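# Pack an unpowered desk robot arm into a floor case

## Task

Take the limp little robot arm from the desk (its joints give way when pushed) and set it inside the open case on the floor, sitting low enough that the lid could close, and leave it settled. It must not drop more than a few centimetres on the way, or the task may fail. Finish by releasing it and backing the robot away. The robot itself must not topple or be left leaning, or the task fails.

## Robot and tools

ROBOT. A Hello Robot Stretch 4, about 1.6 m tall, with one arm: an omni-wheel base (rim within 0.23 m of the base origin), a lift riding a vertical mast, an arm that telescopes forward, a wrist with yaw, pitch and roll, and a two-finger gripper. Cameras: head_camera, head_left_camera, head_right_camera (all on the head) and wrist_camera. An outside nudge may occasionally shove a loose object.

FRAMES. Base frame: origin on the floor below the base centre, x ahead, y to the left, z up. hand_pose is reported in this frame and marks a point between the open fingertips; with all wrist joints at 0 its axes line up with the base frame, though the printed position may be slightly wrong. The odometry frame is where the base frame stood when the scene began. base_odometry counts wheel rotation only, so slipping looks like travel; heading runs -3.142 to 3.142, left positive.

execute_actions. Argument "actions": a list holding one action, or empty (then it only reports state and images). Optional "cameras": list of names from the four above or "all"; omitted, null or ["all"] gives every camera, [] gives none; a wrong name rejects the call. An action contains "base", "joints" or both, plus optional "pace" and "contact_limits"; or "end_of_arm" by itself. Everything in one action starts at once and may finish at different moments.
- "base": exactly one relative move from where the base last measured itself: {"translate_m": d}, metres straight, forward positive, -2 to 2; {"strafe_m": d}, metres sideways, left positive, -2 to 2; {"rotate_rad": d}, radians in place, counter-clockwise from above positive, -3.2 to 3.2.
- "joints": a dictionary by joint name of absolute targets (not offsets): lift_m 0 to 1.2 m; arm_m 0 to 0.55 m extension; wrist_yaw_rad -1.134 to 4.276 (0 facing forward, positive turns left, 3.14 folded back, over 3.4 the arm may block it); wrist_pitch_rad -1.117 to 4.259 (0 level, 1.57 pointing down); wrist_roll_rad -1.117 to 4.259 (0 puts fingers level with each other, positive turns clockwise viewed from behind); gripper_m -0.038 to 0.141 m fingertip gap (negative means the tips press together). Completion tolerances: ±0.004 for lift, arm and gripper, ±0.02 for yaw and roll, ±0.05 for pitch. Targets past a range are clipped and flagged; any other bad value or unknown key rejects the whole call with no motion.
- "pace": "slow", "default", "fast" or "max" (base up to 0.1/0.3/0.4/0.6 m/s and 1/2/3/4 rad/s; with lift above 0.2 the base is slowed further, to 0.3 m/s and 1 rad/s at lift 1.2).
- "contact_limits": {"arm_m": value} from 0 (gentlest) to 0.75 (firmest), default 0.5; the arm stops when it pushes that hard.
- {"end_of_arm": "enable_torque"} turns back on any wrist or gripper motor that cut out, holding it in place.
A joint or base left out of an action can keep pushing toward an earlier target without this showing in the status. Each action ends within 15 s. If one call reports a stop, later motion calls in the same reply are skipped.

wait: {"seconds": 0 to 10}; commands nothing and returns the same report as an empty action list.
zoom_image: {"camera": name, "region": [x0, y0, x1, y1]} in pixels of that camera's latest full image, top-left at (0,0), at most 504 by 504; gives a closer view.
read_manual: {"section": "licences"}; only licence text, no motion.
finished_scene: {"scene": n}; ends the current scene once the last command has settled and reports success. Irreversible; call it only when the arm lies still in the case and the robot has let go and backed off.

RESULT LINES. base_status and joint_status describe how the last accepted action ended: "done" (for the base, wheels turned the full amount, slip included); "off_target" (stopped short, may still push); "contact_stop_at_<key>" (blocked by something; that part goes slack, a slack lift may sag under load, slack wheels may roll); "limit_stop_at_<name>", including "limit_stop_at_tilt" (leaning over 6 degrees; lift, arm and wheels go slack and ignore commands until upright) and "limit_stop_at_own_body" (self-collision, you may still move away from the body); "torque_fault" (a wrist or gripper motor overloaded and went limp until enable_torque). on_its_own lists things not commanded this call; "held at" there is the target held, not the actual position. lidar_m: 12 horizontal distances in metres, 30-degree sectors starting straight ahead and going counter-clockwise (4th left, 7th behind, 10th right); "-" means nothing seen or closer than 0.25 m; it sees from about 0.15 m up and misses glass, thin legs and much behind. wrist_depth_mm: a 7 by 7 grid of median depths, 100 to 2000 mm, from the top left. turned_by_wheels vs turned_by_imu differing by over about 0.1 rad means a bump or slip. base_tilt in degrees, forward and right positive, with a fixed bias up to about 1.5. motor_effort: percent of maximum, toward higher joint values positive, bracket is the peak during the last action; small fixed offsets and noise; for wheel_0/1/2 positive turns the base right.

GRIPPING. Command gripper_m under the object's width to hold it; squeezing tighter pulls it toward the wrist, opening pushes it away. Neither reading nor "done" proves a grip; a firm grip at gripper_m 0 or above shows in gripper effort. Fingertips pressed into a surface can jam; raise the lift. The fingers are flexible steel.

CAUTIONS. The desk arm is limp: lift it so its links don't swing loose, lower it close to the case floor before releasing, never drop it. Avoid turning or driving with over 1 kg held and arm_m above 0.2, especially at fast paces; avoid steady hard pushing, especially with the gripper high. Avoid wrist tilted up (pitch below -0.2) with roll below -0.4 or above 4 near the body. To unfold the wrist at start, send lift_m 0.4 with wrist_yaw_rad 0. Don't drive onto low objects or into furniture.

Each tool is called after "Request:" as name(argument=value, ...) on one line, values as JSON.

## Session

Request:
execute_actions(actions=[])

Scene clock: 0.00 s.
base_odometry: x=+0.000 y=+0.000 heading=+0.000 (m, m, rad; odometry frame)
turned_by_wheels: +0.000 (rad since the last result)
turned_by_imu: +0.000 (rad since the last result)
base_tilt: forward=+0.2 right=+0.9 (deg)
lidar_m: 1.83 1.52 2.59 2.51 2.17 2.17 1.54 1.32 1.36 1.75 1.55 1.53
base_status: not commanded
joint_positions: lift_m=+0.260 arm_m=+0.001 wrist_yaw_rad=+3.135 wrist_pitch_rad=+0.020 wrist_roll_rad=-0.018 gripper_m=+0.057
joint_status: not commanded
motor_effort: lift_m=+19 arm_m=-1 wrist_yaw_rad=+0 wrist_pitch_rad=-4 wrist_roll_rad=+1 gripper_m=-5 wheel_0=+0 wheel_1=+0 wheel_2=+1 (%)
hand_pose: x=-0.1162 y=+0.0893 z=+0.4322 quat_wxyz=(+0.003, -0.010, -0.009, +1.000) (m; base frame)
wrist_depth_mm: - 143 - - - - 1921 / - 118 144 - - - 1863 / - 116 144 - - - 1863 / - 133 180 - - - 1863 / 207 - - - - - 1863 / 225 1921 203 1808 193 1661 1576 / 221 1160 1182 123 1205 1060 1138
pictures: head_camera, head_left_camera, head_right_camera, wrist_camera
Images, in order (width x height): head_camera 420x560, head_left_camera 420x672, head_right_camera 420x672, wrist_camera 616x392.

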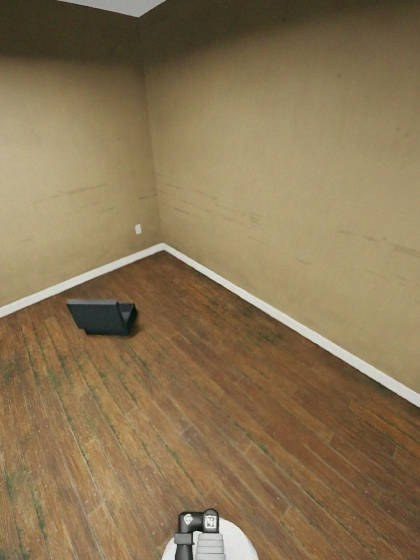

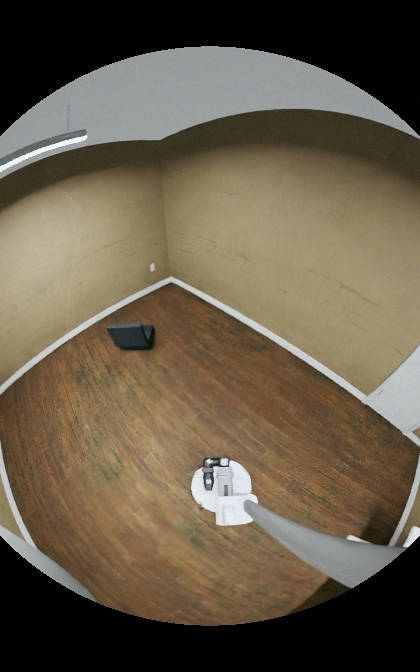

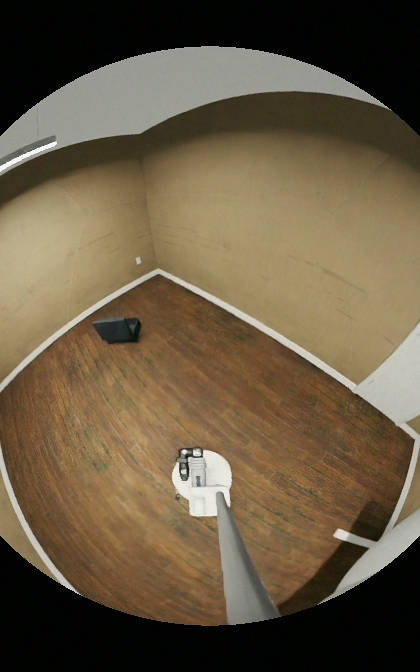

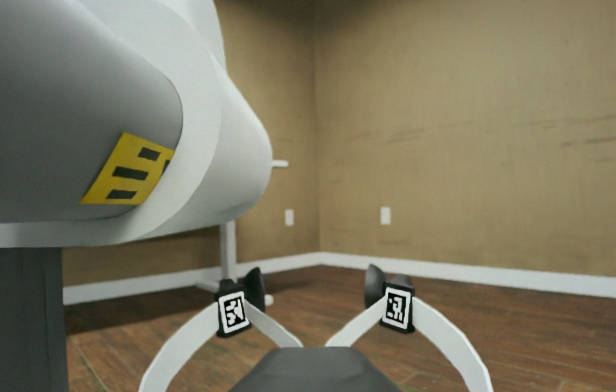

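Request:
execute_actions(actions=[{"base":{"rotate_rad":-2.5},"joints":{"lift_m":0.8,"wrist_yaw_rad":0,"gripper_m":0.09},"pace":"fast"}], cameras=["head_camera"])

Request:
execute_actions(actions=[{"base":{"translate_m":0.9},"joints":{"lift_m":1.15,"wrist_pitch_rad":1.0},"pace":"fast"}], cameras=["head_camera","wrist_camera"])

Scene clock: 7.03 s.
base_odometry: x=+0.000 y=+0.000 heading=-2.499 (m, m, rad; odometry frame)
turned_by_wheels: -2.499 (rad since the last result)
turned_by_imu: -2.460 (rad since the last result)
base_tilt: forward=+0.2 right=+0.9 (deg)
lidar_m: 1.32 1.36 1.65 1.53 1.57 2.01 1.49 2.66 2.36 2.18 2.22 1.43
base_status: done
joint_positions: lift_m=+0.800 arm_m=+0.001 wrist_yaw_rad=+0.000 wrist_pitch_rad=+0.020 wrist_roll_rad=-0.018 gripper_m=+0.090
joint_status: all done
motor_effort: lift_m=+22(23) arm_m=-1(1) wrist_yaw_rad=-2(7) wrist_pitch_rad=-6(4) wrist_roll_rad=+1(0) gripper_m=-2(5) wheel_0=+4(12) wheel_1=+2(10) wheel_2=+2(12) (%)
hand_pose: x=+0.4601 y=-0.0873 z=+0.9722 quat_wxyz=(+1.000, -0.009, +0.010, +0.000) (m; base frame)
wrist_depth_mm: 1921 1983 1983 - - - - / 1863 1983 1921 1983 - - - / 1921 1983 1983 1983 - - - / 1921 1983 1983 1921 - - - / 1921 1863 1983 1983 1983 1983 - / 1863 1921 200 1397 196 1336 - / 1863 1983 1921 123 - - -
pictures: head_camera
Images, in order (width x height): head_camera 420x560.

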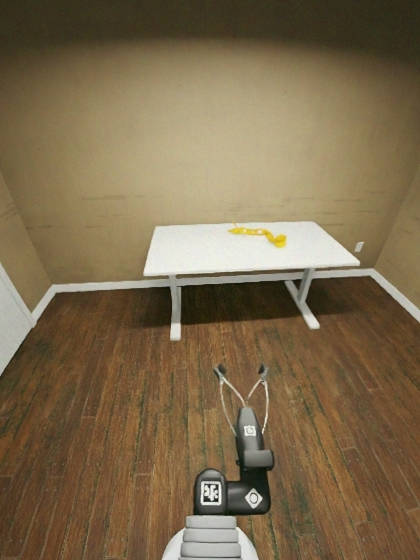

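Scene clock: 10.70 s.
base_odometry: x=-0.720 y=-0.539 heading=-2.499 (m, m, rad; odometry frame)
turned_by_wheels: +0.001 (rad since the last result)
turned_by_imu: -0.001 (rad since the last result)
base_tilt: forward=+0.3 right=+0.9 (deg)
lidar_m: 0.43 0.43 0.55 1.58 1.66 2.12 2.39 3.29 2.27 2.08 0.71 0.49
base_status: done
joint_positions: lift_m=+1.150 arm_m=+0.001 wrist_yaw_rad=+0.000 wrist_pitch_rad=+1.001 wrist_roll_rad=-0.018 gripper_m=+0.090
joint_status: all done
motor_effort: lift_m=+22(24) arm_m=-1(1) wrist_yaw_rad=+0(1) wrist_pitch_rad=-3(6) wrist_roll_rad=+1(1) gripper_m=-4(4) wheel_0=+3(11) wheel_1=+2(9) wheel_2=+2(12) (%)
hand_pose: x=+0.3272 y=-0.0874 z=+1.0850 quat_wxyz=(+0.877, -0.008, +0.480, +0.004) (m; base frame)
wrist_depth_mm: 1025 1042 1042 1060 1060 1025 1042 / 1160 960 917 904 878 891 891 / 1308 842 809 809 788 768 778 / 768 732 723 715 715 699 699 / 661 661 661 654 654 640 647 / 615 627 201 1281 197 1366 1308 / 1281 1255 1255 123 1229 1205 1205
pictures: head_camera, wrist_camera
Images, in order (width x height): head_camera 420x560, wrist_camera 616x392.

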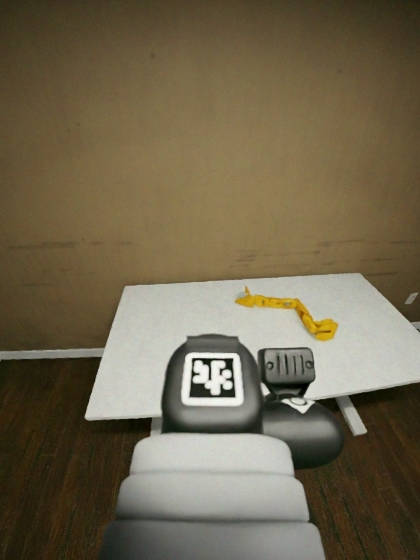

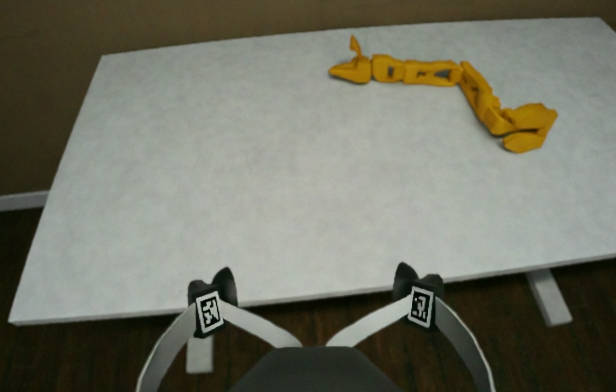

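Request:
execute_actions(actions=[{"base":{"rotate_rad":-0.39},"joints":{"wrist_pitch_rad":1.57,"wrist_roll_rad":-0.75,"lift_m":1.02,"arm_m":0.3},"pace":"fast"}], cameras=[])

Request:
execute_actions(actions=[{"base":{"translate_m":0.3},"joints":{"arm_m":0.51}}], cameras=["wrist_camera"])

Scene clock: 17.43 s.
base_odometry: x=-0.720 y=-0.539 heading=-2.888 (m, m, rad; odometry frame)
turned_by_wheels: -0.389 (rad since the last result)
turned_by_imu: -0.383 (rad since the last result)
base_tilt: forward=+0.2 right=+0.9 (deg)
lidar_m: 0.47 0.44 0.44 1.67 1.59 1.73 2.42 2.42 2.92 2.18 2.08 0.64
base_status: done
joint_positions: lift_m=+1.020 arm_m=+0.299 wrist_yaw_rad=+0.000 wrist_pitch_rad=+1.570 wrist_roll_rad=-0.750 gripper_m=+0.090
joint_status: all done
motor_effort: lift_m=+15(20) arm_m=+7(8) wrist_yaw_rad=-2(0) wrist_pitch_rad=+2(7) wrist_roll_rad=+0(6) gripper_m=-3(4) wheel_0=+6(9) wheel_1=+4(7) wheel_2=+4(7) (%)
hand_pose: x=+0.4700 y=-0.0874 z=+0.9100 quat_wxyz=(+0.658, -0.259, +0.658, +0.259) (m; base frame)
wrist_depth_mm: 430 427 427 427 421 424 421 / 424 424 424 421 421 421 418 / 1182 421 421 421 415 415 415 / 1182 1160 1182 1138 415 415 413 / 1138 1160 1182 1138 1160 1138 1138 / 1160 931 201 1160 197 1138 1138 / 1160 917 917 123 1138 1138 1138
pictures: none
No camera images: the call's "cameras" was empty. Leave "cameras" out to get every camera's image.

Scene clock: 19.90 s.
base_odometry: x=-1.011 y=-0.615 heading=-2.887 (m, m, rad; odometry frame)
turned_by_wheels: +0.000 (rad since the last result)
turned_by_imu: +0.000 (rad since the last result)
base_tilt: forward=+0.2 right=+1.0 (deg)
lidar_m: 0.25 0.25 0.25 0.29 1.73 1.86 2.62 2.71 2.69 1.99 0.68 0.26
base_status: done
joint_positions: lift_m=+1.020 arm_m=+0.509 wrist_yaw_rad=+0.000 wrist_pitch_rad=+1.570 wrist_roll_rad=-0.750 gripper_m=+0.090
joint_status: all done
motor_effort: lift_m=+15(15) arm_m=+7(10) wrist_yaw_rad=-1(1) wrist_pitch_rad=+1(0) wrist_roll_rad=+0(0) gripper_m=-4(4) wheel_0=+4(7) wheel_1=+3(8) wheel_2=+0(11) (%)
hand_pose: x=+0.6800 y=-0.0874 z=+0.9100 quat_wxyz=(+0.658, -0.259, +0.658, +0.259) (m; base frame)
wrist_depth_mm: 427 407 424 424 424 421 424 / 427 375 424 424 421 418 418 / 424 424 418 373 418 415 413 / 421 421 415 415 415 415 413 / 418 415 415 413 413 415 410 / 413 413 201 353 196 410 407 / 415 415 413 123 345 404 404
pictures: wrist_camera
Images, in order (width x height): wrist_camera 616x392.

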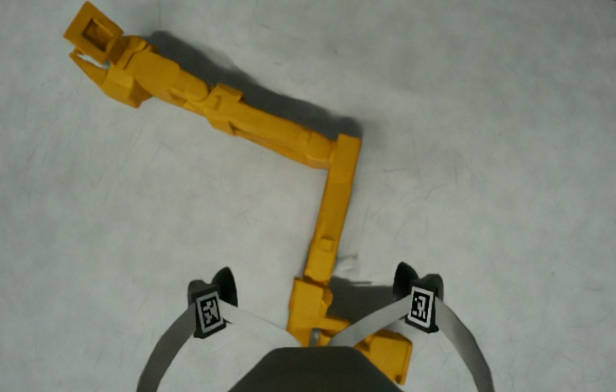

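Request:
execute_actions(actions=[{"base":{"strafe_m":0.008},"joints":{"arm_m":0.55,"wrist_roll_rad":-0.55,"lift_m":0.875}}], cameras=["wrist_camera"])

Scene clock: 25.47 s.
base_odometry: x=-1.009 y=-0.623 heading=-2.887 (m, m, rad; odometry frame)
turned_by_wheels: +0.000 (rad since the last result)
turned_by_imu: +0.000 (rad since the last result)
base_tilt: forward=+0.3 right=+0.9 (deg)
lidar_m: 0.25 0.25 0.25 0.28 1.73 1.88 2.63 2.71 2.68 2.03 0.62 0.27
base_status: done
joint_positions: lift_m=+0.875 arm_m=+0.549 wrist_yaw_rad=+0.000 wrist_pitch_rad=+1.570 wrist_roll_rad=-0.550 gripper_m=+0.090
joint_status: all done
motor_effort: lift_m=+15(16) arm_m=+6(7) wrist_yaw_rad=-1(0) wrist_pitch_rad=+2(2) wrist_roll_rad=+2(6) gripper_m=-4(4) wheel_0=-2(12) wheel_1=+3(10) wheel_2=+0(0) (%)
hand_pose: x=+0.7199 y=-0.0874 z=+0.7650 quat_wxyz=(+0.681, -0.192, +0.680, +0.192) (m; base frame)
wrist_depth_mm: 278 277 276 277 273 273 273 / 276 277 274 273 272 271 271 / 220 217 273 273 272 270 270 / 272 272 270 221 270 270 268 / 270 270 271 268 268 267 266 / 270 270 201 199 196 265 266 / 268 267 267 123 265 263 263
pictures: wrist_camera
Images, in order (width x height): wrist_camera 616x392.

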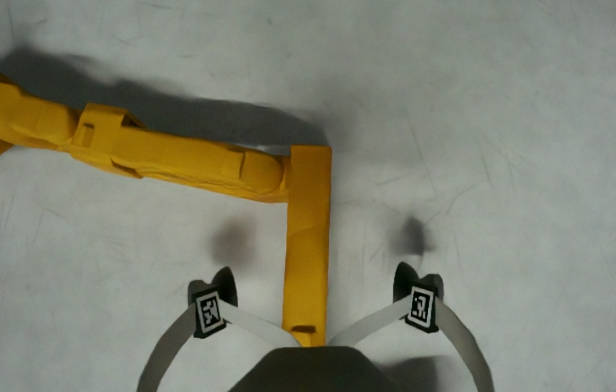

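Request:
execute_actions(actions=[{"joints":{"lift_m":0.853,"gripper_m":-0.038}}], cameras=["wrist_camera"])

Request:
execute_actions(actions=[{"joints":{"lift_m":0.885},"pace":"slow"}], cameras=["wrist_camera"])

Scene clock: 29.90 s.
base_odometry: x=-1.009 y=-0.623 heading=-2.887 (m, m, rad; odometry frame)
turned_by_wheels: +0.000 (rad since the last result)
turned_by_imu: +0.000 (rad since the last result)
base_tilt: forward=+0.3 right=+0.9 (deg)
lidar_m: 0.25 0.25 0.25 0.29 1.73 1.85 2.62 2.72 2.72 2.03 0.69 0.26
base_status: not commanded
joint_positions: lift_m=+0.853 arm_m=+0.549 wrist_yaw_rad=+0.000 wrist_pitch_rad=+1.569 wrist_roll_rad=-0.550 gripper_m=-0.037
joint_status: all done
motor_effort: lift_m=+17(18) arm_m=+7(6) wrist_yaw_rad=+1(2) wrist_pitch_rad=+4(9) wrist_roll_rad=-1(1) gripper_m=-28(29) wheel_0=-2(2) wheel_1=+3(3) wheel_2=+0(0) (%)
hand_pose: x=+0.7201 y=-0.0874 z=+0.7429 quat_wxyz=(+0.681, -0.192, +0.680, +0.192) (m; base frame)
wrist_depth_mm: 255 252 252 250 251 250 249 / 254 253 251 249 249 249 248 / 189 186 180 248 248 246 245 / 248 248 247 178 246 245 245 / 247 247 246 174 245 243 243 / 246 245 183 164 182 241 241 / 246 243 243 130 242 240 239
pictures: wrist_camera
Images, in order (width x height): wrist_camera 616x392.

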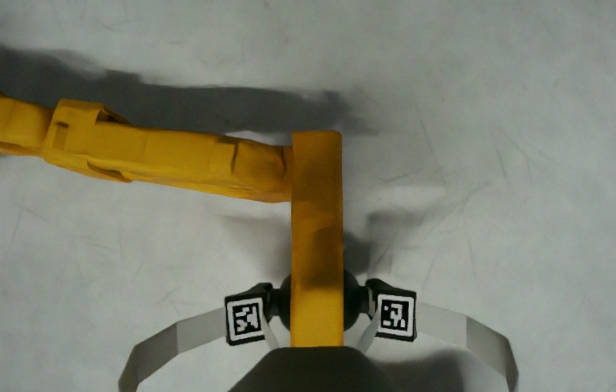

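Scene clock: 31.00 s.
base_odometry: x=-1.009 y=-0.623 heading=-2.887 (m, m, rad; odometry frame)
turned_by_wheels: +0.000 (rad since the last result)
turned_by_imu: +0.000 (rad since the last result)
base_tilt: forward=+0.3 right=+1.0 (deg)
lidar_m: 0.25 0.25 0.25 0.27 1.72 1.85 2.63 2.74 2.72 2.04 0.62 0.26
base_status: not commanded
joint_positions: lift_m=+0.885 arm_m=+0.549 wrist_yaw_rad=+0.000 wrist_pitch_rad=+1.569 wrist_roll_rad=-0.550 gripper_m=-0.037
joint_status: all done
motor_effort: lift_m=+25(24) arm_m=+7(7) wrist_yaw_rad=+1(0) wrist_pitch_rad=+4(4) wrist_roll_rad=+0(1) gripper_m=-29(30) wheel_0=-2(2) wheel_1=+3(3) wheel_2=+0(0) (%)
hand_pose: x=+0.7201 y=-0.0874 z=+0.7742 quat_wxyz=(+0.681, -0.192, +0.680, +0.192) (m; base frame)
wrist_depth_mm: 286 286 285 283 282 281 282 / 285 283 282 283 281 278 278 / 196 191 182 279 278 278 277 / 282 279 235 179 278 277 276 / 278 279 277 175 276 274 274 / 278 278 185 163 182 272 273 / 278 276 276 131 273 271 271
pictures: wrist_camera
Images, in order (width x height): wrist_camera 616x392.

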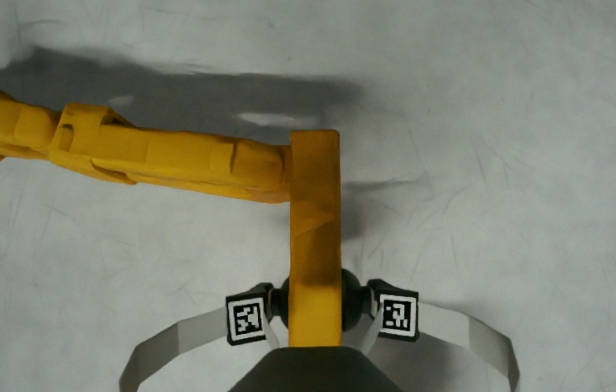

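Request:
execute_actions(actions=[{"joints":{"lift_m":1.05,"arm_m":0.18}}], cameras=[])

Request:
execute_actions(actions=[{"base":{"translate_m":-1.2},"joints":{"wrist_pitch_rad":0.3,"wrist_roll_rad":-0.2}}], cameras=["wrist_camera"])

Request:
execute_actions(actions=[{"base":{"translate_m":-1.45},"joints":{"wrist_pitch_rad":0.2,"wrist_roll_rad":0.8,"lift_m":0.6}}], cameras=["wrist_camera"])

Request:
execute_actions(actions=[{"base":{"rotate_rad":-1.9},"joints":{"wrist_pitch_rad":1.62,"wrist_roll_rad":-0.5,"arm_m":0.2},"pace":"slow"}])

Scene clock: 39.23 s.
base_odometry: x=-1.009 y=-0.623 heading=-2.887 (m, m, rad; odometry frame)
turned_by_wheels: +0.000 (rad since the last result)
turned_by_imu: +0.000 (rad since the last result)
base_tilt: forward=+0.3 right=+1.0 (deg)
lidar_m: 0.25 0.25 0.25 0.27 1.72 1.85 2.63 2.73 2.71 2.02 0.64 0.25
base_status: not commanded
joint_positions: lift_m=+1.050 arm_m=+0.181 wrist_yaw_rad=+0.000 wrist_pitch_rad=+1.570 wrist_roll_rad=-0.550 gripper_m=-0.037
joint_status: all done
motor_effort: lift_m=+25(28) arm_m=-6(7) wrist_yaw_rad=+0(1) wrist_pitch_rad=+1(4) wrist_roll_rad=+1(0) gripper_m=-29(29) wheel_0=-2(2) wheel_1=+3(3) wheel_2=+0(0) (%)
hand_pose: x=+0.3523 y=-0.0874 z=+0.9392 quat_wxyz=(+0.681, -0.192, +0.680, +0.192) (m; base frame)
wrist_depth_mm: 462 459 455 455 452 452 452 / 459 455 455 452 452 449 449 / 198 193 183 445 449 445 445 / 452 449 234 180 449 442 439 / 449 449 442 175 439 436 439 / 449 445 185 164 182 436 436 / 1205 1160 946 131 1160 1182 1182
pictures: none
No camera images: the call's "cameras" was empty. Leave "cameras" out to get every camera's image.

Scene clock: 44.73 s.
base_odometry: x=+0.153 y=-0.321 heading=-2.888 (m, m, rad; odometry frame)
turned_by_wheels: -0.001 (rad since the last result)
turned_by_imu: +0.002 (rad since the last result)
base_tilt: forward=+0.2 right=+0.9 (deg)
lidar_m: 0.44 1.21 1.66 1.24 1.19 1.27 1.83 1.58 2.87 2.61 2.49 0.52
base_status: done
joint_positions: lift_m=+1.050 arm_m=+0.181 wrist_yaw_rad=+0.000 wrist_pitch_rad=+0.308 wrist_roll_rad=-0.201 gripper_m=-0.037
joint_status: all done
on_its_own: wrist_pitch_rad is at rest, and its effort (-24) is outside its rest range (-23 to +23)
motor_effort: lift_m=+24(24) arm_m=-6(6) wrist_yaw_rad=+0(2) wrist_pitch_rad=-24(33) wrist_roll_rad=+4(11) gripper_m=-29(30) wheel_0=-4(12) wheel_1=-2(10) wheel_2=+0(11) (%)
hand_pose: x=+0.6269 y=-0.0874 z=+1.1403 quat_wxyz=(+0.983, -0.099, +0.153, +0.015) (m; base frame)
wrist_depth_mm: 1397 1464 1618 1756 1983 - - / 1430 1499 1661 1863 1983 - - / 1430 1618 1756 1863 - - - / 1499 1576 169 168 - - - / 1255 1118 167 168 1499 - - / 1618 917 176 164 181 - - / 1537 174 1708 123 1921 1921 -
pictures: wrist_camera
Images, in order (width x height): wrist_camera 616x392.

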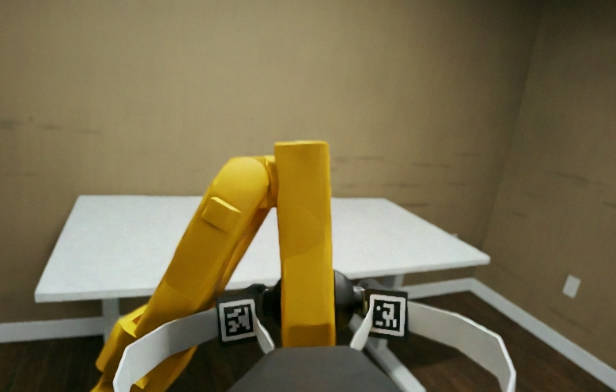

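Scene clock: 51.03 s.
base_odometry: x=+1.556 y=+0.042 heading=-2.888 (m, m, rad; odometry frame)
turned_by_wheels: +0.000 (rad since the last result)
turned_by_imu: +0.003 (rad since the last result)
base_tilt: forward=+0.2 right=+1.0 (deg)
lidar_m: 0.52 1.87 0.74 0.53 0.51 0.58 0.81 1.43 0.60 0.63 3.17 3.36
base_status: done
joint_positions: lift_m=+0.600 arm_m=+0.181 wrist_yaw_rad=+0.000 wrist_pitch_rad=+0.209 wrist_roll_rad=+0.798 gripper_m=-0.037
joint_status: all done
motor_effort: lift_m=+18(23) arm_m=-6(6) wrist_yaw_rad=+0(1) wrist_pitch_rad=-23(31) wrist_roll_rad=+7(13) gripper_m=-29(30) wheel_0=-4(7) wheel_1=-2(8) wheel_2=+1(12) (%)
hand_pose: x=+0.6342 y=-0.0874 z=+0.7184 quat_wxyz=(+0.917, +0.386, +0.096, -0.041) (m; base frame)
wrist_depth_mm: - - - - - - - / - - - - - - 1708 / - - - - - - 1366 / - - 171 167 - 1576 1182 / - - 169 167 1863 1308 1025 / - - 174 163 182 1060 904 / - 179 188 131 1182 904 809
pictures: wrist_camera
Images, in order (width x height): wrist_camera 616x392.

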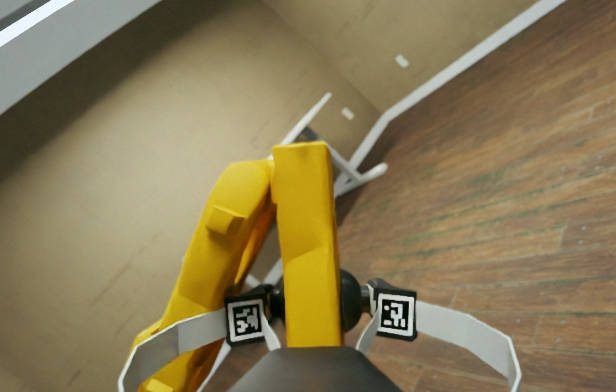

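Scene clock: 54.23 s.
base_odometry: x=+1.557 y=+0.042 heading=+1.496 (m, m, rad; odometry frame)
turned_by_wheels: -1.899 (rad since the last result)
turned_by_imu: -1.869 (rad since the last result)
base_tilt: forward=+0.3 right=+0.9 (deg)
lidar_m: 0.63 0.63 3.17 2.94 2.65 1.12 0.63 0.54 0.54 0.64 1.11 0.25
base_status: done
joint_positions: lift_m=+0.600 arm_m=+0.199 wrist_yaw_rad=+0.000 wrist_pitch_rad=+1.617 wrist_roll_rad=-0.500 gripper_m=-0.037
joint_status: all done
motor_effort: lift_m=+18(18) arm_m=+6(7) wrist_yaw_rad=-1(5) wrist_pitch_rad=+10(20) wrist_roll_rad=+0(7) gripper_m=-30(31) wheel_0=+5(7) wheel_1=+3(8) wheel_2=+4(8) (%)
hand_pose: x=+0.3563 y=-0.0874 z=+0.4901 quat_wxyz=(+0.669, -0.171, +0.701, +0.179) (m; base frame)
wrist_depth_mm: 741 723 723 676 691 699 707 / 732 732 723 723 715 699 707 / 741 741 732 723 715 715 707 / 741 732 163 161 707 707 699 / 750 741 166 163 715 699 699 / 741 517 174 163 182 707 707 / 517 181 357 129 707 707 699
pictures: head_camera, head_left_camera, head_right_camera, wrist_camera
Images, in order (width x height): head_camera 420x560, head_left_camera 420x672, head_right_camera 420x672, wrist_camera 616x392.

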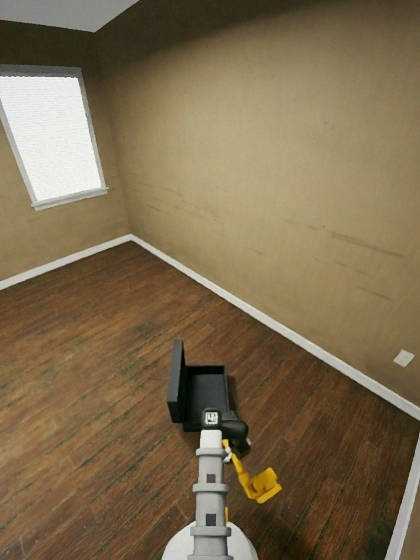

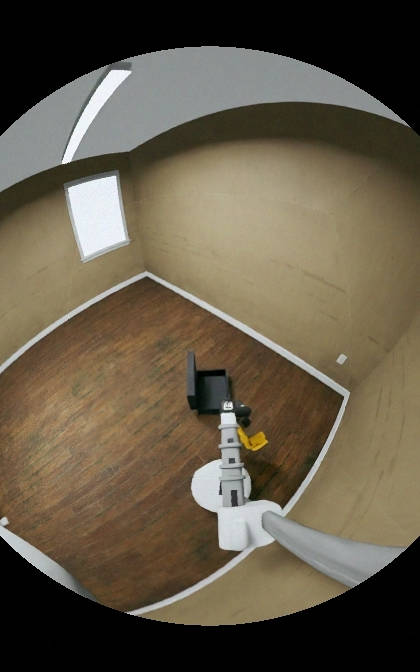

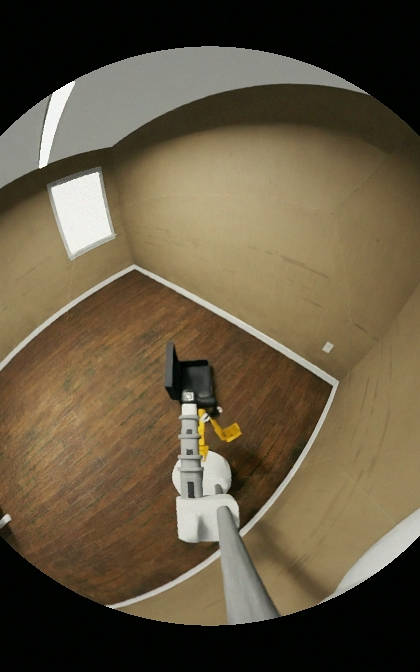

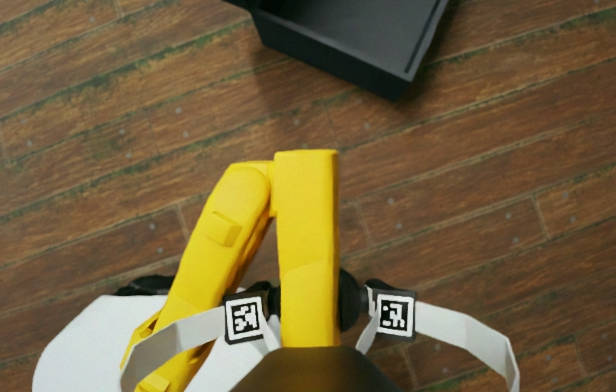

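Request:
execute_actions(actions=[{"base":{"strafe_m":0.08},"joints":{"wrist_pitch_rad":1.52,"wrist_roll_rad":2.68},"pace":"slow"}], cameras=[])

Request:
execute_actions(actions=[{"base":{"translate_m":0.11},"joints":{"arm_m":0.45,"lift_m":0.4},"pace":"slow"}])

Request:
zoom_image(camera="head_camera", region=[150, 340, 290, 480])

Request:
zoom_image(camera="head_left_camera", region=[170, 350, 270, 450])

Scene clock: 63.43 s.
base_odometry: x=+1.477 y=+0.048 heading=+1.496 (m, m, rad; odometry frame)
turned_by_wheels: +0.000 (rad since the last result)
turned_by_imu: +0.000 (rad since the last result)
base_tilt: forward=+0.2 right=+1.0 (deg)
lidar_m: 0.42 2.97 3.13 2.85 2.54 1.27 0.69 0.59 0.59 0.72 1.25 0.46
base_status: done
joint_positions: lift_m=+0.600 arm_m=+0.199 wrist_yaw_rad=+0.000 wrist_pitch_rad=+1.522 wrist_roll_rad=+2.680 gripper_m=-0.037
joint_status: all done
motor_effort: lift_m=+18(18) arm_m=+6(6) wrist_yaw_rad=+0(1) wrist_pitch_rad=-6(7) wrist_roll_rad=+1(8) gripper_m=-31(29) wheel_0=-5(7) wheel_1=+5(8) wheel_2=+0(4) (%)
hand_pose: x=+0.3838 y=-0.0874 z=+0.4901 quat_wxyz=(+0.166, +0.705, +0.158, -0.671) (m; base frame)
wrist_depth_mm: 732 723 723 707 492 484 484 / 750 732 723 715 496 488 488 / 750 723 732 723 715 500 699 / 750 732 164 161 715 699 707 / 741 741 165 163 715 707 707 / 750 741 174 163 182 715 715 / 759 181 399 129 723 715 699
pictures: none
No camera images: the call's "cameras" was empty. Leave "cameras" out to get every camera's image.

Scene clock: 67.20 s.
base_odometry: x=+1.485 y=+0.158 heading=+1.496 (m, m, rad; odometry frame)
turned_by_wheels: +0.000 (rad since the last result)
turned_by_imu: +0.000 (rad since the last result)
base_tilt: forward=+0.2 right=+1.0 (deg)
lidar_m: 0.50 0.51 3.05 2.96 2.58 1.39 0.79 0.65 0.66 0.79 1.39 0.54
base_status: done
joint_positions: lift_m=+0.400 arm_m=+0.449 wrist_yaw_rad=+0.000 wrist_pitch_rad=+1.523 wrist_roll_rad=+2.680 gripper_m=-0.037
joint_status: all done
motor_effort: lift_m=+17(18) arm_m=+6(7) wrist_yaw_rad=+0(0) wrist_pitch_rad=-5(5) wrist_roll_rad=+2(2) gripper_m=-31(32) wheel_0=+5(10) wheel_1=+5(6) wheel_2=-4(8) (%)
hand_pose: x=+0.6336 y=-0.0874 z=+0.2902 quat_wxyz=(+0.166, +0.705, +0.158, -0.672) (m; base frame)
wrist_depth_mm: 517 521 508 508 500 500 492 / 521 517 512 504 504 500 492 / 525 525 521 373 500 500 496 / 525 525 163 160 480 500 500 / 535 530 165 163 488 404 355 / 535 525 175 163 182 359 338 / 535 182 351 129 462 347 315
pictures: head_camera, head_left_camera, head_right_camera, wrist_camera
Images, in order (width x height): head_camera 420x560, head_left_camera 420x672, head_right_camera 420x672, wrist_camera 616x392.

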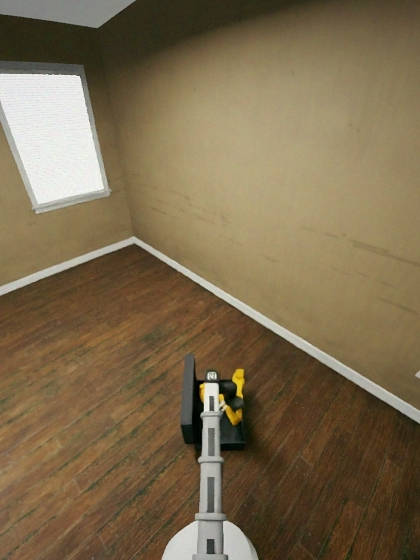

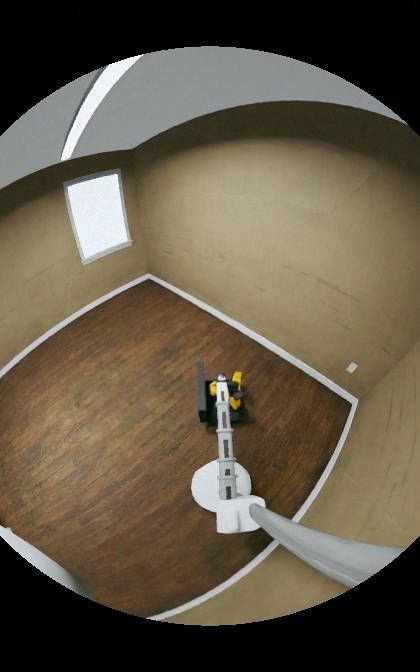

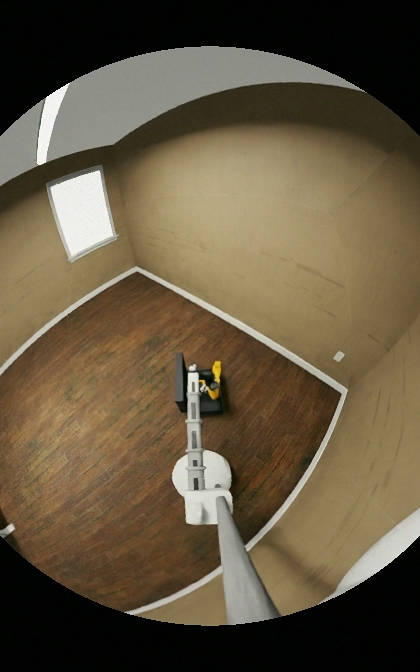

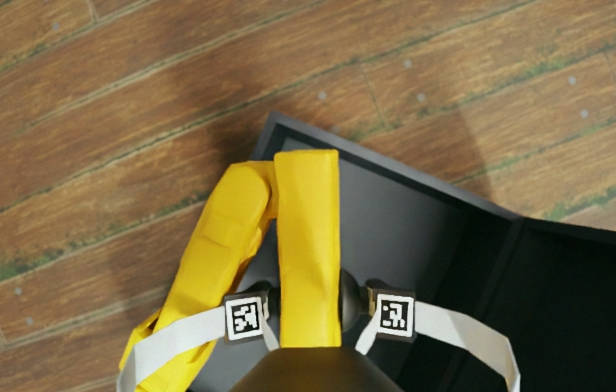

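Region (150, 340, 290, 480) of head_camera's 420x560 image, scaled by 3.600, with more detail than that image has.

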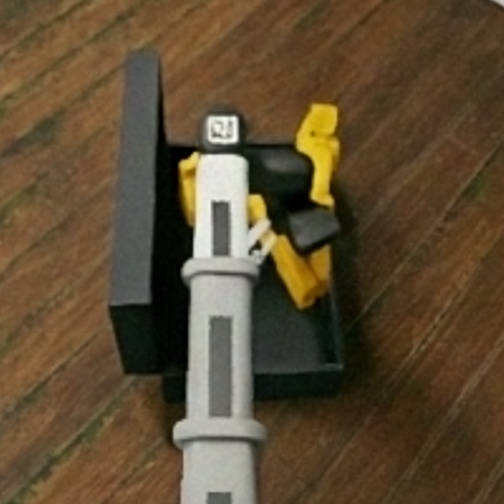

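Region (170, 350, 270, 450) of head_left_camera's 420x672 image, scaled by 5.040, with more detail than that image has.

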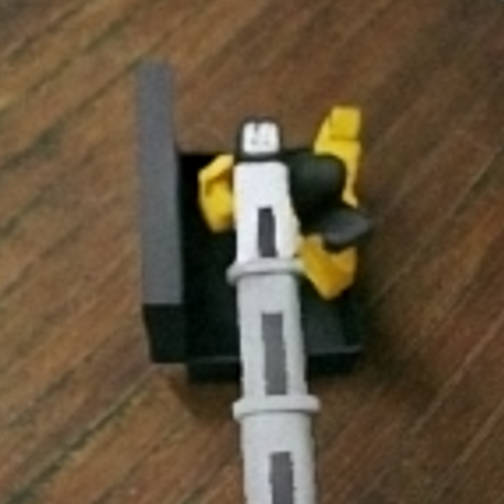

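Request:
execute_actions(actions=[{"base":{"strafe_m":0.02},"joints":{"arm_m":0.44,"lift_m":0.31,"wrist_roll_rad":2.6},"pace":"slow"}], cameras=["head_camera","wrist_camera"])

Request:
zoom_image(camera="head_camera", region=[150, 340, 290, 480])

Scene clock: 71.20 s.
base_odometry: x=+1.465 y=+0.159 heading=+1.496 (m, m, rad; odometry frame)
turned_by_wheels: +0.000 (rad since the last result)
turned_by_imu: +0.000 (rad since the last result)
base_tilt: forward=+0.2 right=+0.9 (deg)
lidar_m: 0.51 2.87 3.02 2.93 2.60 1.43 0.78 0.68 0.67 0.79 1.38 0.53
base_status: done
joint_positions: lift_m=+0.310 arm_m=+0.441 wrist_yaw_rad=+0.000 wrist_pitch_rad=+1.523 wrist_roll_rad=+2.600 gripper_m=-0.037
joint_status: all done
motor_effort: lift_m=+17(17) arm_m=-7(6) wrist_yaw_rad=-1(1) wrist_pitch_rad=-6(7) wrist_roll_rad=+0(3) gripper_m=-31(32) wheel_0=-4(11) wheel_1=+4(9) wheel_2=+0(4) (%)
hand_pose: x=+0.6260 y=-0.0874 z=+0.2002 quat_wxyz=(+0.194, +0.698, +0.185, -0.665) (m; base frame)
wrist_depth_mm: 430 430 418 418 413 410 402 / 436 430 430 415 415 413 407 / 433 430 359 304 415 413 407 / 436 430 163 160 394 410 410 / 439 433 165 163 394 373 276 / 442 334 174 163 182 297 268 / 445 180 307 129 397 270 270
pictures: head_camera, wrist_camera
Images, in order (width x height): head_camera 420x560, wrist_camera 616x392.

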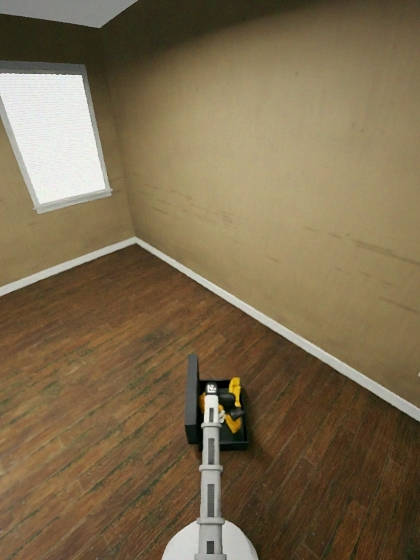

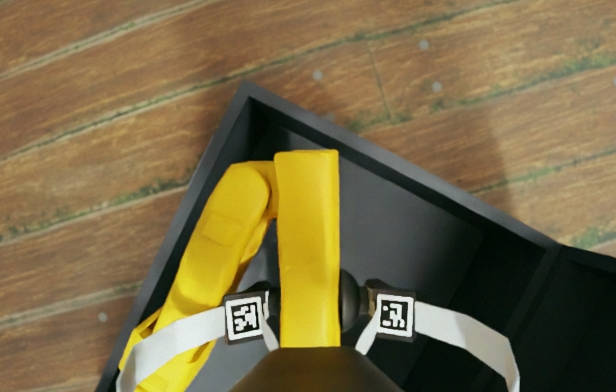

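Region (150, 340, 290, 480) of head_camera's 420x560 image, scaled by 3.600, with more detail than that image has.

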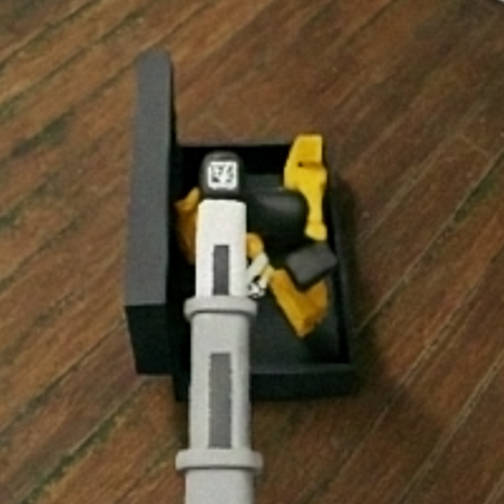

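Base close to the back wall; shift slightly right.

Request:
execute_actions(actions=[{"base":{"strafe_m":-0.008},"joints":{"arm_m":0.432,"lift_m":0.24},"pace":"slow"}], cameras=["head_camera","wrist_camera"])

Request:
zoom_image(camera="head_camera", region=[150, 340, 290, 480])

Scene clock: 75.57 s.
base_odometry: x=+1.473 y=+0.158 heading=+1.496 (m, m, rad; odometry frame)
turned_by_wheels: +0.000 (rad since the last result)
turned_by_imu: +0.000 (rad since the last result)
base_tilt: forward=+0.2 right=+0.9 (deg)
lidar_m: 0.48 2.82 3.04 2.95 2.59 1.39 0.78 0.67 0.69 0.79 1.40 0.54
base_status: done
joint_positions: lift_m=+0.240 arm_m=+0.433 wrist_yaw_rad=+0.000 wrist_pitch_rad=+1.522 wrist_roll_rad=+2.600 gripper_m=-0.037
joint_status: all done
motor_effort: lift_m=+16(16) arm_m=-7(7) wrist_yaw_rad=+0(0) wrist_pitch_rad=-5(4) wrist_roll_rad=+0(0) gripper_m=-29(31) wheel_0=+5(11) wheel_1=-3(7) wheel_2=+0(1) (%)
hand_pose: x=+0.6182 y=-0.0874 z=+0.1303 quat_wxyz=(+0.194, +0.698, +0.184, -0.665) (m; base frame)
wrist_depth_mm: 359 353 351 349 343 342 338 / 362 357 351 349 343 342 338 / 364 357 247 213 345 342 340 / 364 359 172 167 322 320 342 / 368 287 174 167 324 320 262 / 368 225 179 162 181 309 256 / 370 182 271 129 329 260 233
pictures: head_camera, wrist_camera
Images, in order (width x height): head_camera 420x560, wrist_camera 616x392.

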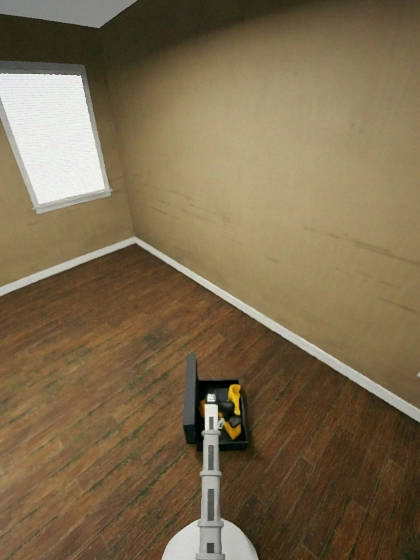

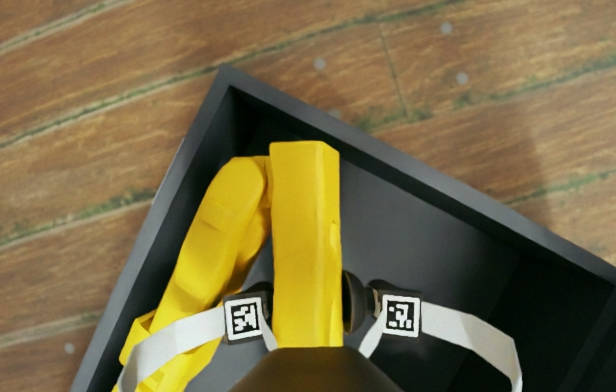

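Region (150, 340, 290, 480) of head_camera's 420x560 image, scaled by 3.600, with more detail than that image has.

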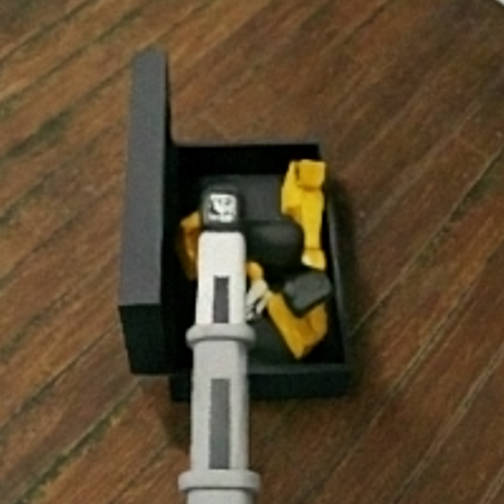

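Request:
execute_actions(actions=[{"base":{"strafe_m":-0.02},"joints":{"lift_m":0.25,"arm_m":0.44},"pace":"slow"}], cameras=["wrist_camera"])

Request:
execute_actions(actions=[{"joints":{"lift_m":0.22},"pace":"slow"}], cameras=["head_camera","wrist_camera","head_left_camera"])

Request:
zoom_image(camera="head_camera", region=[150, 340, 290, 480])

Scene clock: 80.93 s.
base_odometry: x=+1.493 y=+0.157 heading=+1.497 (m, m, rad; odometry frame)
turned_by_wheels: +0.000 (rad since the last result)
turned_by_imu: +0.001 (rad since the last result)
base_tilt: forward=+0.2 right=+0.9 (deg)
lidar_m: 0.49 0.54 3.04 2.95 2.62 1.39 0.80 0.66 0.67 0.78 1.37 0.54
base_status: done
joint_positions: lift_m=+0.249 arm_m=+0.439 wrist_yaw_rad=+0.002 wrist_pitch_rad=+1.523 wrist_roll_rad=+2.598 gripper_m=-0.037
joint_status: all done
motor_effort: lift_m=+25(23) arm_m=+7(7) wrist_yaw_rad=-5(4) wrist_pitch_rad=-8(7) wrist_roll_rad=+6(6) gripper_m=-29(31) wheel_0=+9(13) wheel_1=-4(8) wheel_2=+0(0) (%)
hand_pose: x=+0.6237 y=-0.0874 z=+0.1396 quat_wxyz=(+0.195, +0.697, +0.186, -0.664) (m; base frame)
wrist_depth_mm: 368 364 359 357 351 349 347 / 370 366 364 357 353 349 347 / 373 368 362 247 355 351 347 / 375 368 163 158 330 300 349 / 373 370 165 163 332 330 283 / 375 370 175 163 182 330 282 / 379 208 191 132 334 290 254
pictures: wrist_camera
Images, in order (width x height): wrist_camera 616x392.

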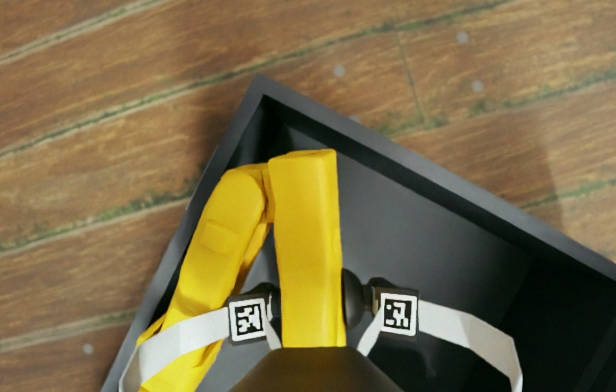

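Scene clock: 82.00 s.
base_odometry: x=+1.493 y=+0.157 heading=+1.497 (m, m, rad; odometry frame)
turned_by_wheels: +0.000 (rad since the last result)
turned_by_imu: +0.000 (rad since the last result)
base_tilt: forward=+0.2 right=+0.9 (deg)
lidar_m: 0.48 0.54 3.05 2.98 2.58 1.37 0.79 0.67 0.67 0.80 1.39 0.53
base_status: not commanded
joint_positions: lift_m=+0.220 arm_m=+0.439 wrist_yaw_rad=+0.002 wrist_pitch_rad=+1.522 wrist_roll_rad=+2.598 gripper_m=-0.037
joint_status: all done
motor_effort: lift_m=+17(24) arm_m=+6(7) wrist_yaw_rad=-7(7) wrist_pitch_rad=-6(5) wrist_roll_rad=+7(7) gripper_m=-30(30) wheel_0=+9(9) wheel_1=-4(4) wheel_2=+0(0) (%)
hand_pose: x=+0.6239 y=-0.0874 z=+0.1102 quat_wxyz=(+0.195, +0.697, +0.186, -0.664) (m; base frame)
wrist_depth_mm: 338 334 332 327 325 319 319 / 338 336 330 325 324 320 317 / 342 336 237 251 216 322 319 / 342 338 163 158 304 216 320 / 343 338 165 163 304 300 258 / 347 230 175 163 182 301 281 / 347 193 191 131 306 286 254
pictures: head_camera, head_left_camera, wrist_camera
Images, in order (width x height): head_camera 420x560, head_left_camera 420x672, wrist_camera 616x392.

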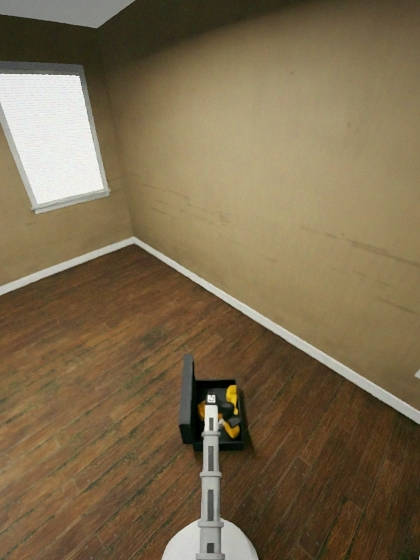

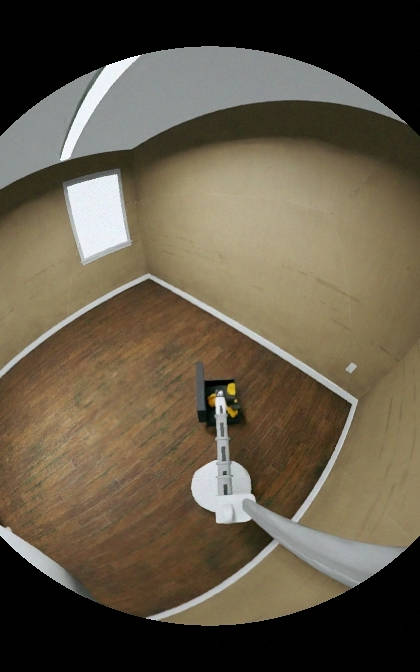

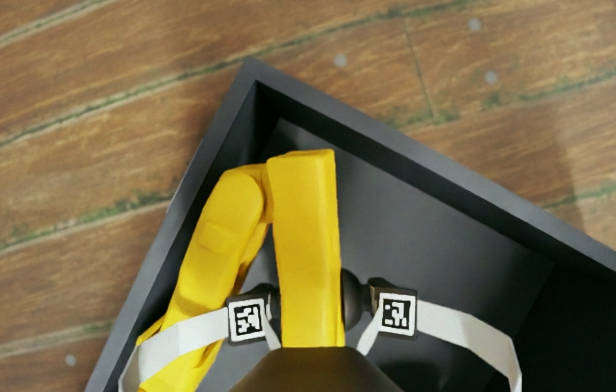

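Region (150, 340, 290, 480) of head_camera's 420x560 image, scaled by 3.600, with more detail than that image has.

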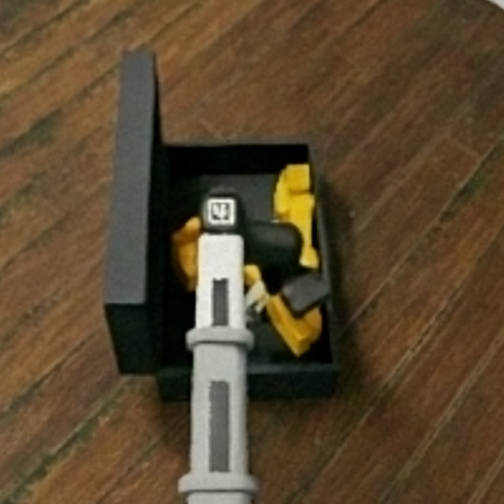

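Request:
execute_actions(actions=[{"base":{"strafe_m":0.008},"joints":{"lift_m":0.163},"pace":"slow"}], cameras=["wrist_camera"])

Request:
execute_actions(actions=[{"base":{"strafe_m":0.006},"joints":{"gripper_m":0.04},"pace":"slow"}], cameras=["wrist_camera"])

Request:
execute_actions(actions=[{"joints":{"lift_m":0.185},"pace":"slow"}], cameras=["wrist_camera"])

Scene clock: 87.30 s.
base_odometry: x=+1.485 y=+0.158 heading=+1.497 (m, m, rad; odometry frame)
turned_by_wheels: +0.000 (rad since the last result)
turned_by_imu: +0.000 (rad since the last result)
base_tilt: forward=+0.2 right=+0.9 (deg)
lidar_m: 0.50 0.56 3.02 2.98 2.58 1.36 0.77 0.68 0.67 0.80 1.41 0.53
base_status: done
joint_positions: lift_m=+0.163 arm_m=+0.439 wrist_yaw_rad=+0.001 wrist_pitch_rad=+1.522 wrist_roll_rad=+2.599 gripper_m=-0.037
joint_status: all done
motor_effort: lift_m=+16(15) arm_m=+6(7) wrist_yaw_rad=-3(6) wrist_pitch_rad=-3(6) wrist_roll_rad=+3(6) gripper_m=-29(32) wheel_0=-5(7) wheel_1=+5(7) wheel_2=+0(1) (%)
hand_pose: x=+0.6240 y=-0.0874 z=+0.0533 quat_wxyz=(+0.194, +0.698, +0.185, -0.664) (m; base frame)
wrist_depth_mm: 279 277 137 271 268 264 263 / 281 277 165 150 267 266 262 / 282 156 202 247 167 140 265 / 283 153 168 164 245 187 135 / 285 168 168 166 248 245 241 / 155 186 177 164 181 245 243 / 150 181 211 129 249 246 244
pictures: wrist_camera
Images, in order (width x height): wrist_camera 616x392.

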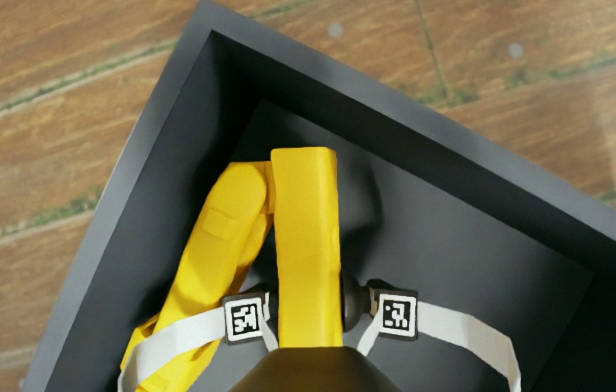

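Scene clock: 89.97 s.
base_odometry: x=+1.479 y=+0.158 heading=+1.497 (m, m, rad; odometry frame)
turned_by_wheels: +0.000 (rad since the last result)
turned_by_imu: +0.000 (rad since the last result)
base_tilt: forward=+0.2 right=+0.9 (deg)
lidar_m: 0.49 2.81 3.05 2.95 2.56 1.41 0.80 0.67 0.67 0.82 1.38 0.53
base_status: done
joint_positions: lift_m=+0.163 arm_m=+0.439 wrist_yaw_rad=+0.000 wrist_pitch_rad=+1.520 wrist_roll_rad=+2.600 gripper_m=+0.040
joint_status: all done
motor_effort: lift_m=+16(16) arm_m=+7(7) wrist_yaw_rad=+0(3) wrist_pitch_rad=+1(2) wrist_roll_rad=+1(4) gripper_m=-3(28) wheel_0=-5(7) wheel_1=+3(10) wheel_2=+0(0) (%)
hand_pose: x=+0.6242 y=-0.0874 z=+0.0533 quat_wxyz=(+0.194, +0.698, +0.184, -0.664) (m; base frame)
wrist_depth_mm: 282 278 138 270 267 266 263 / 283 279 179 153 267 266 265 / 283 153 219 248 170 139 264 / 285 156 194 191 247 192 138 / 287 182 198 190 248 245 244 / 150 201 196 183 193 246 244 / 156 202 256 124 249 246 238
pictures: wrist_camera
Images, in order (width x height): wrist_camera 616x392.

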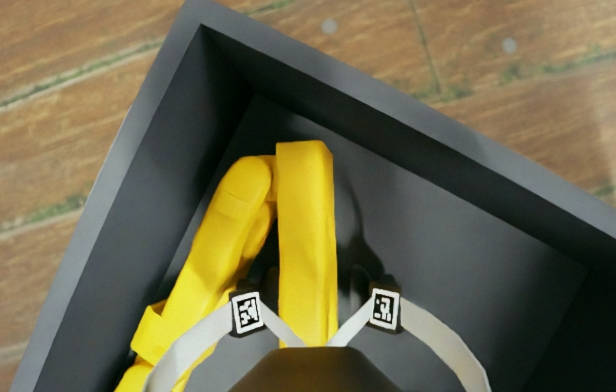

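Scene clock: 90.90 s.
base_odometry: x=+1.479 y=+0.158 heading=+1.497 (m, m, rad; odometry frame)
turned_by_wheels: +0.000 (rad since the last result)
turned_by_imu: +0.000 (rad since the last result)
base_tilt: forward=+0.2 right=+0.9 (deg)
lidar_m: 0.49 2.83 3.05 2.93 2.58 1.41 0.79 0.67 0.67 0.78 1.38 0.54
base_status: not commanded
joint_positions: lift_m=+0.185 arm_m=+0.439 wrist_yaw_rad=+0.000 wrist_pitch_rad=+1.520 wrist_roll_rad=+2.600 gripper_m=+0.040
joint_status: all done
motor_effort: lift_m=+22(23) arm_m=+7(7) wrist_yaw_rad=+0(1) wrist_pitch_rad=+1(1) wrist_roll_rad=+1(1) gripper_m=-6(6) wheel_0=-5(5) wheel_1=+4(4) wheel_2=+0(0) (%)
hand_pose: x=+0.6243 y=-0.0874 z=+0.0748 quat_wxyz=(+0.194, +0.698, +0.184, -0.664) (m; base frame)
wrist_depth_mm: 303 300 163 293 289 286 283 / 304 303 178 168 290 286 285 / 306 304 226 268 176 289 285 / 309 185 216 216 267 193 285 / 309 187 223 239 270 266 264 / 310 220 201 203 193 266 264 / 175 223 278 124 272 268 239
pictures: wrist_camera
Images, in order (width x height): wrist_camera 616x392.

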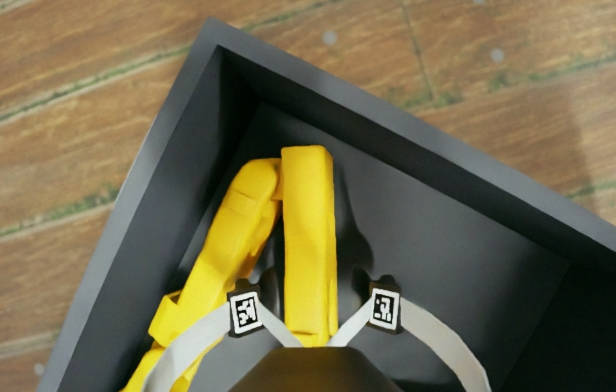

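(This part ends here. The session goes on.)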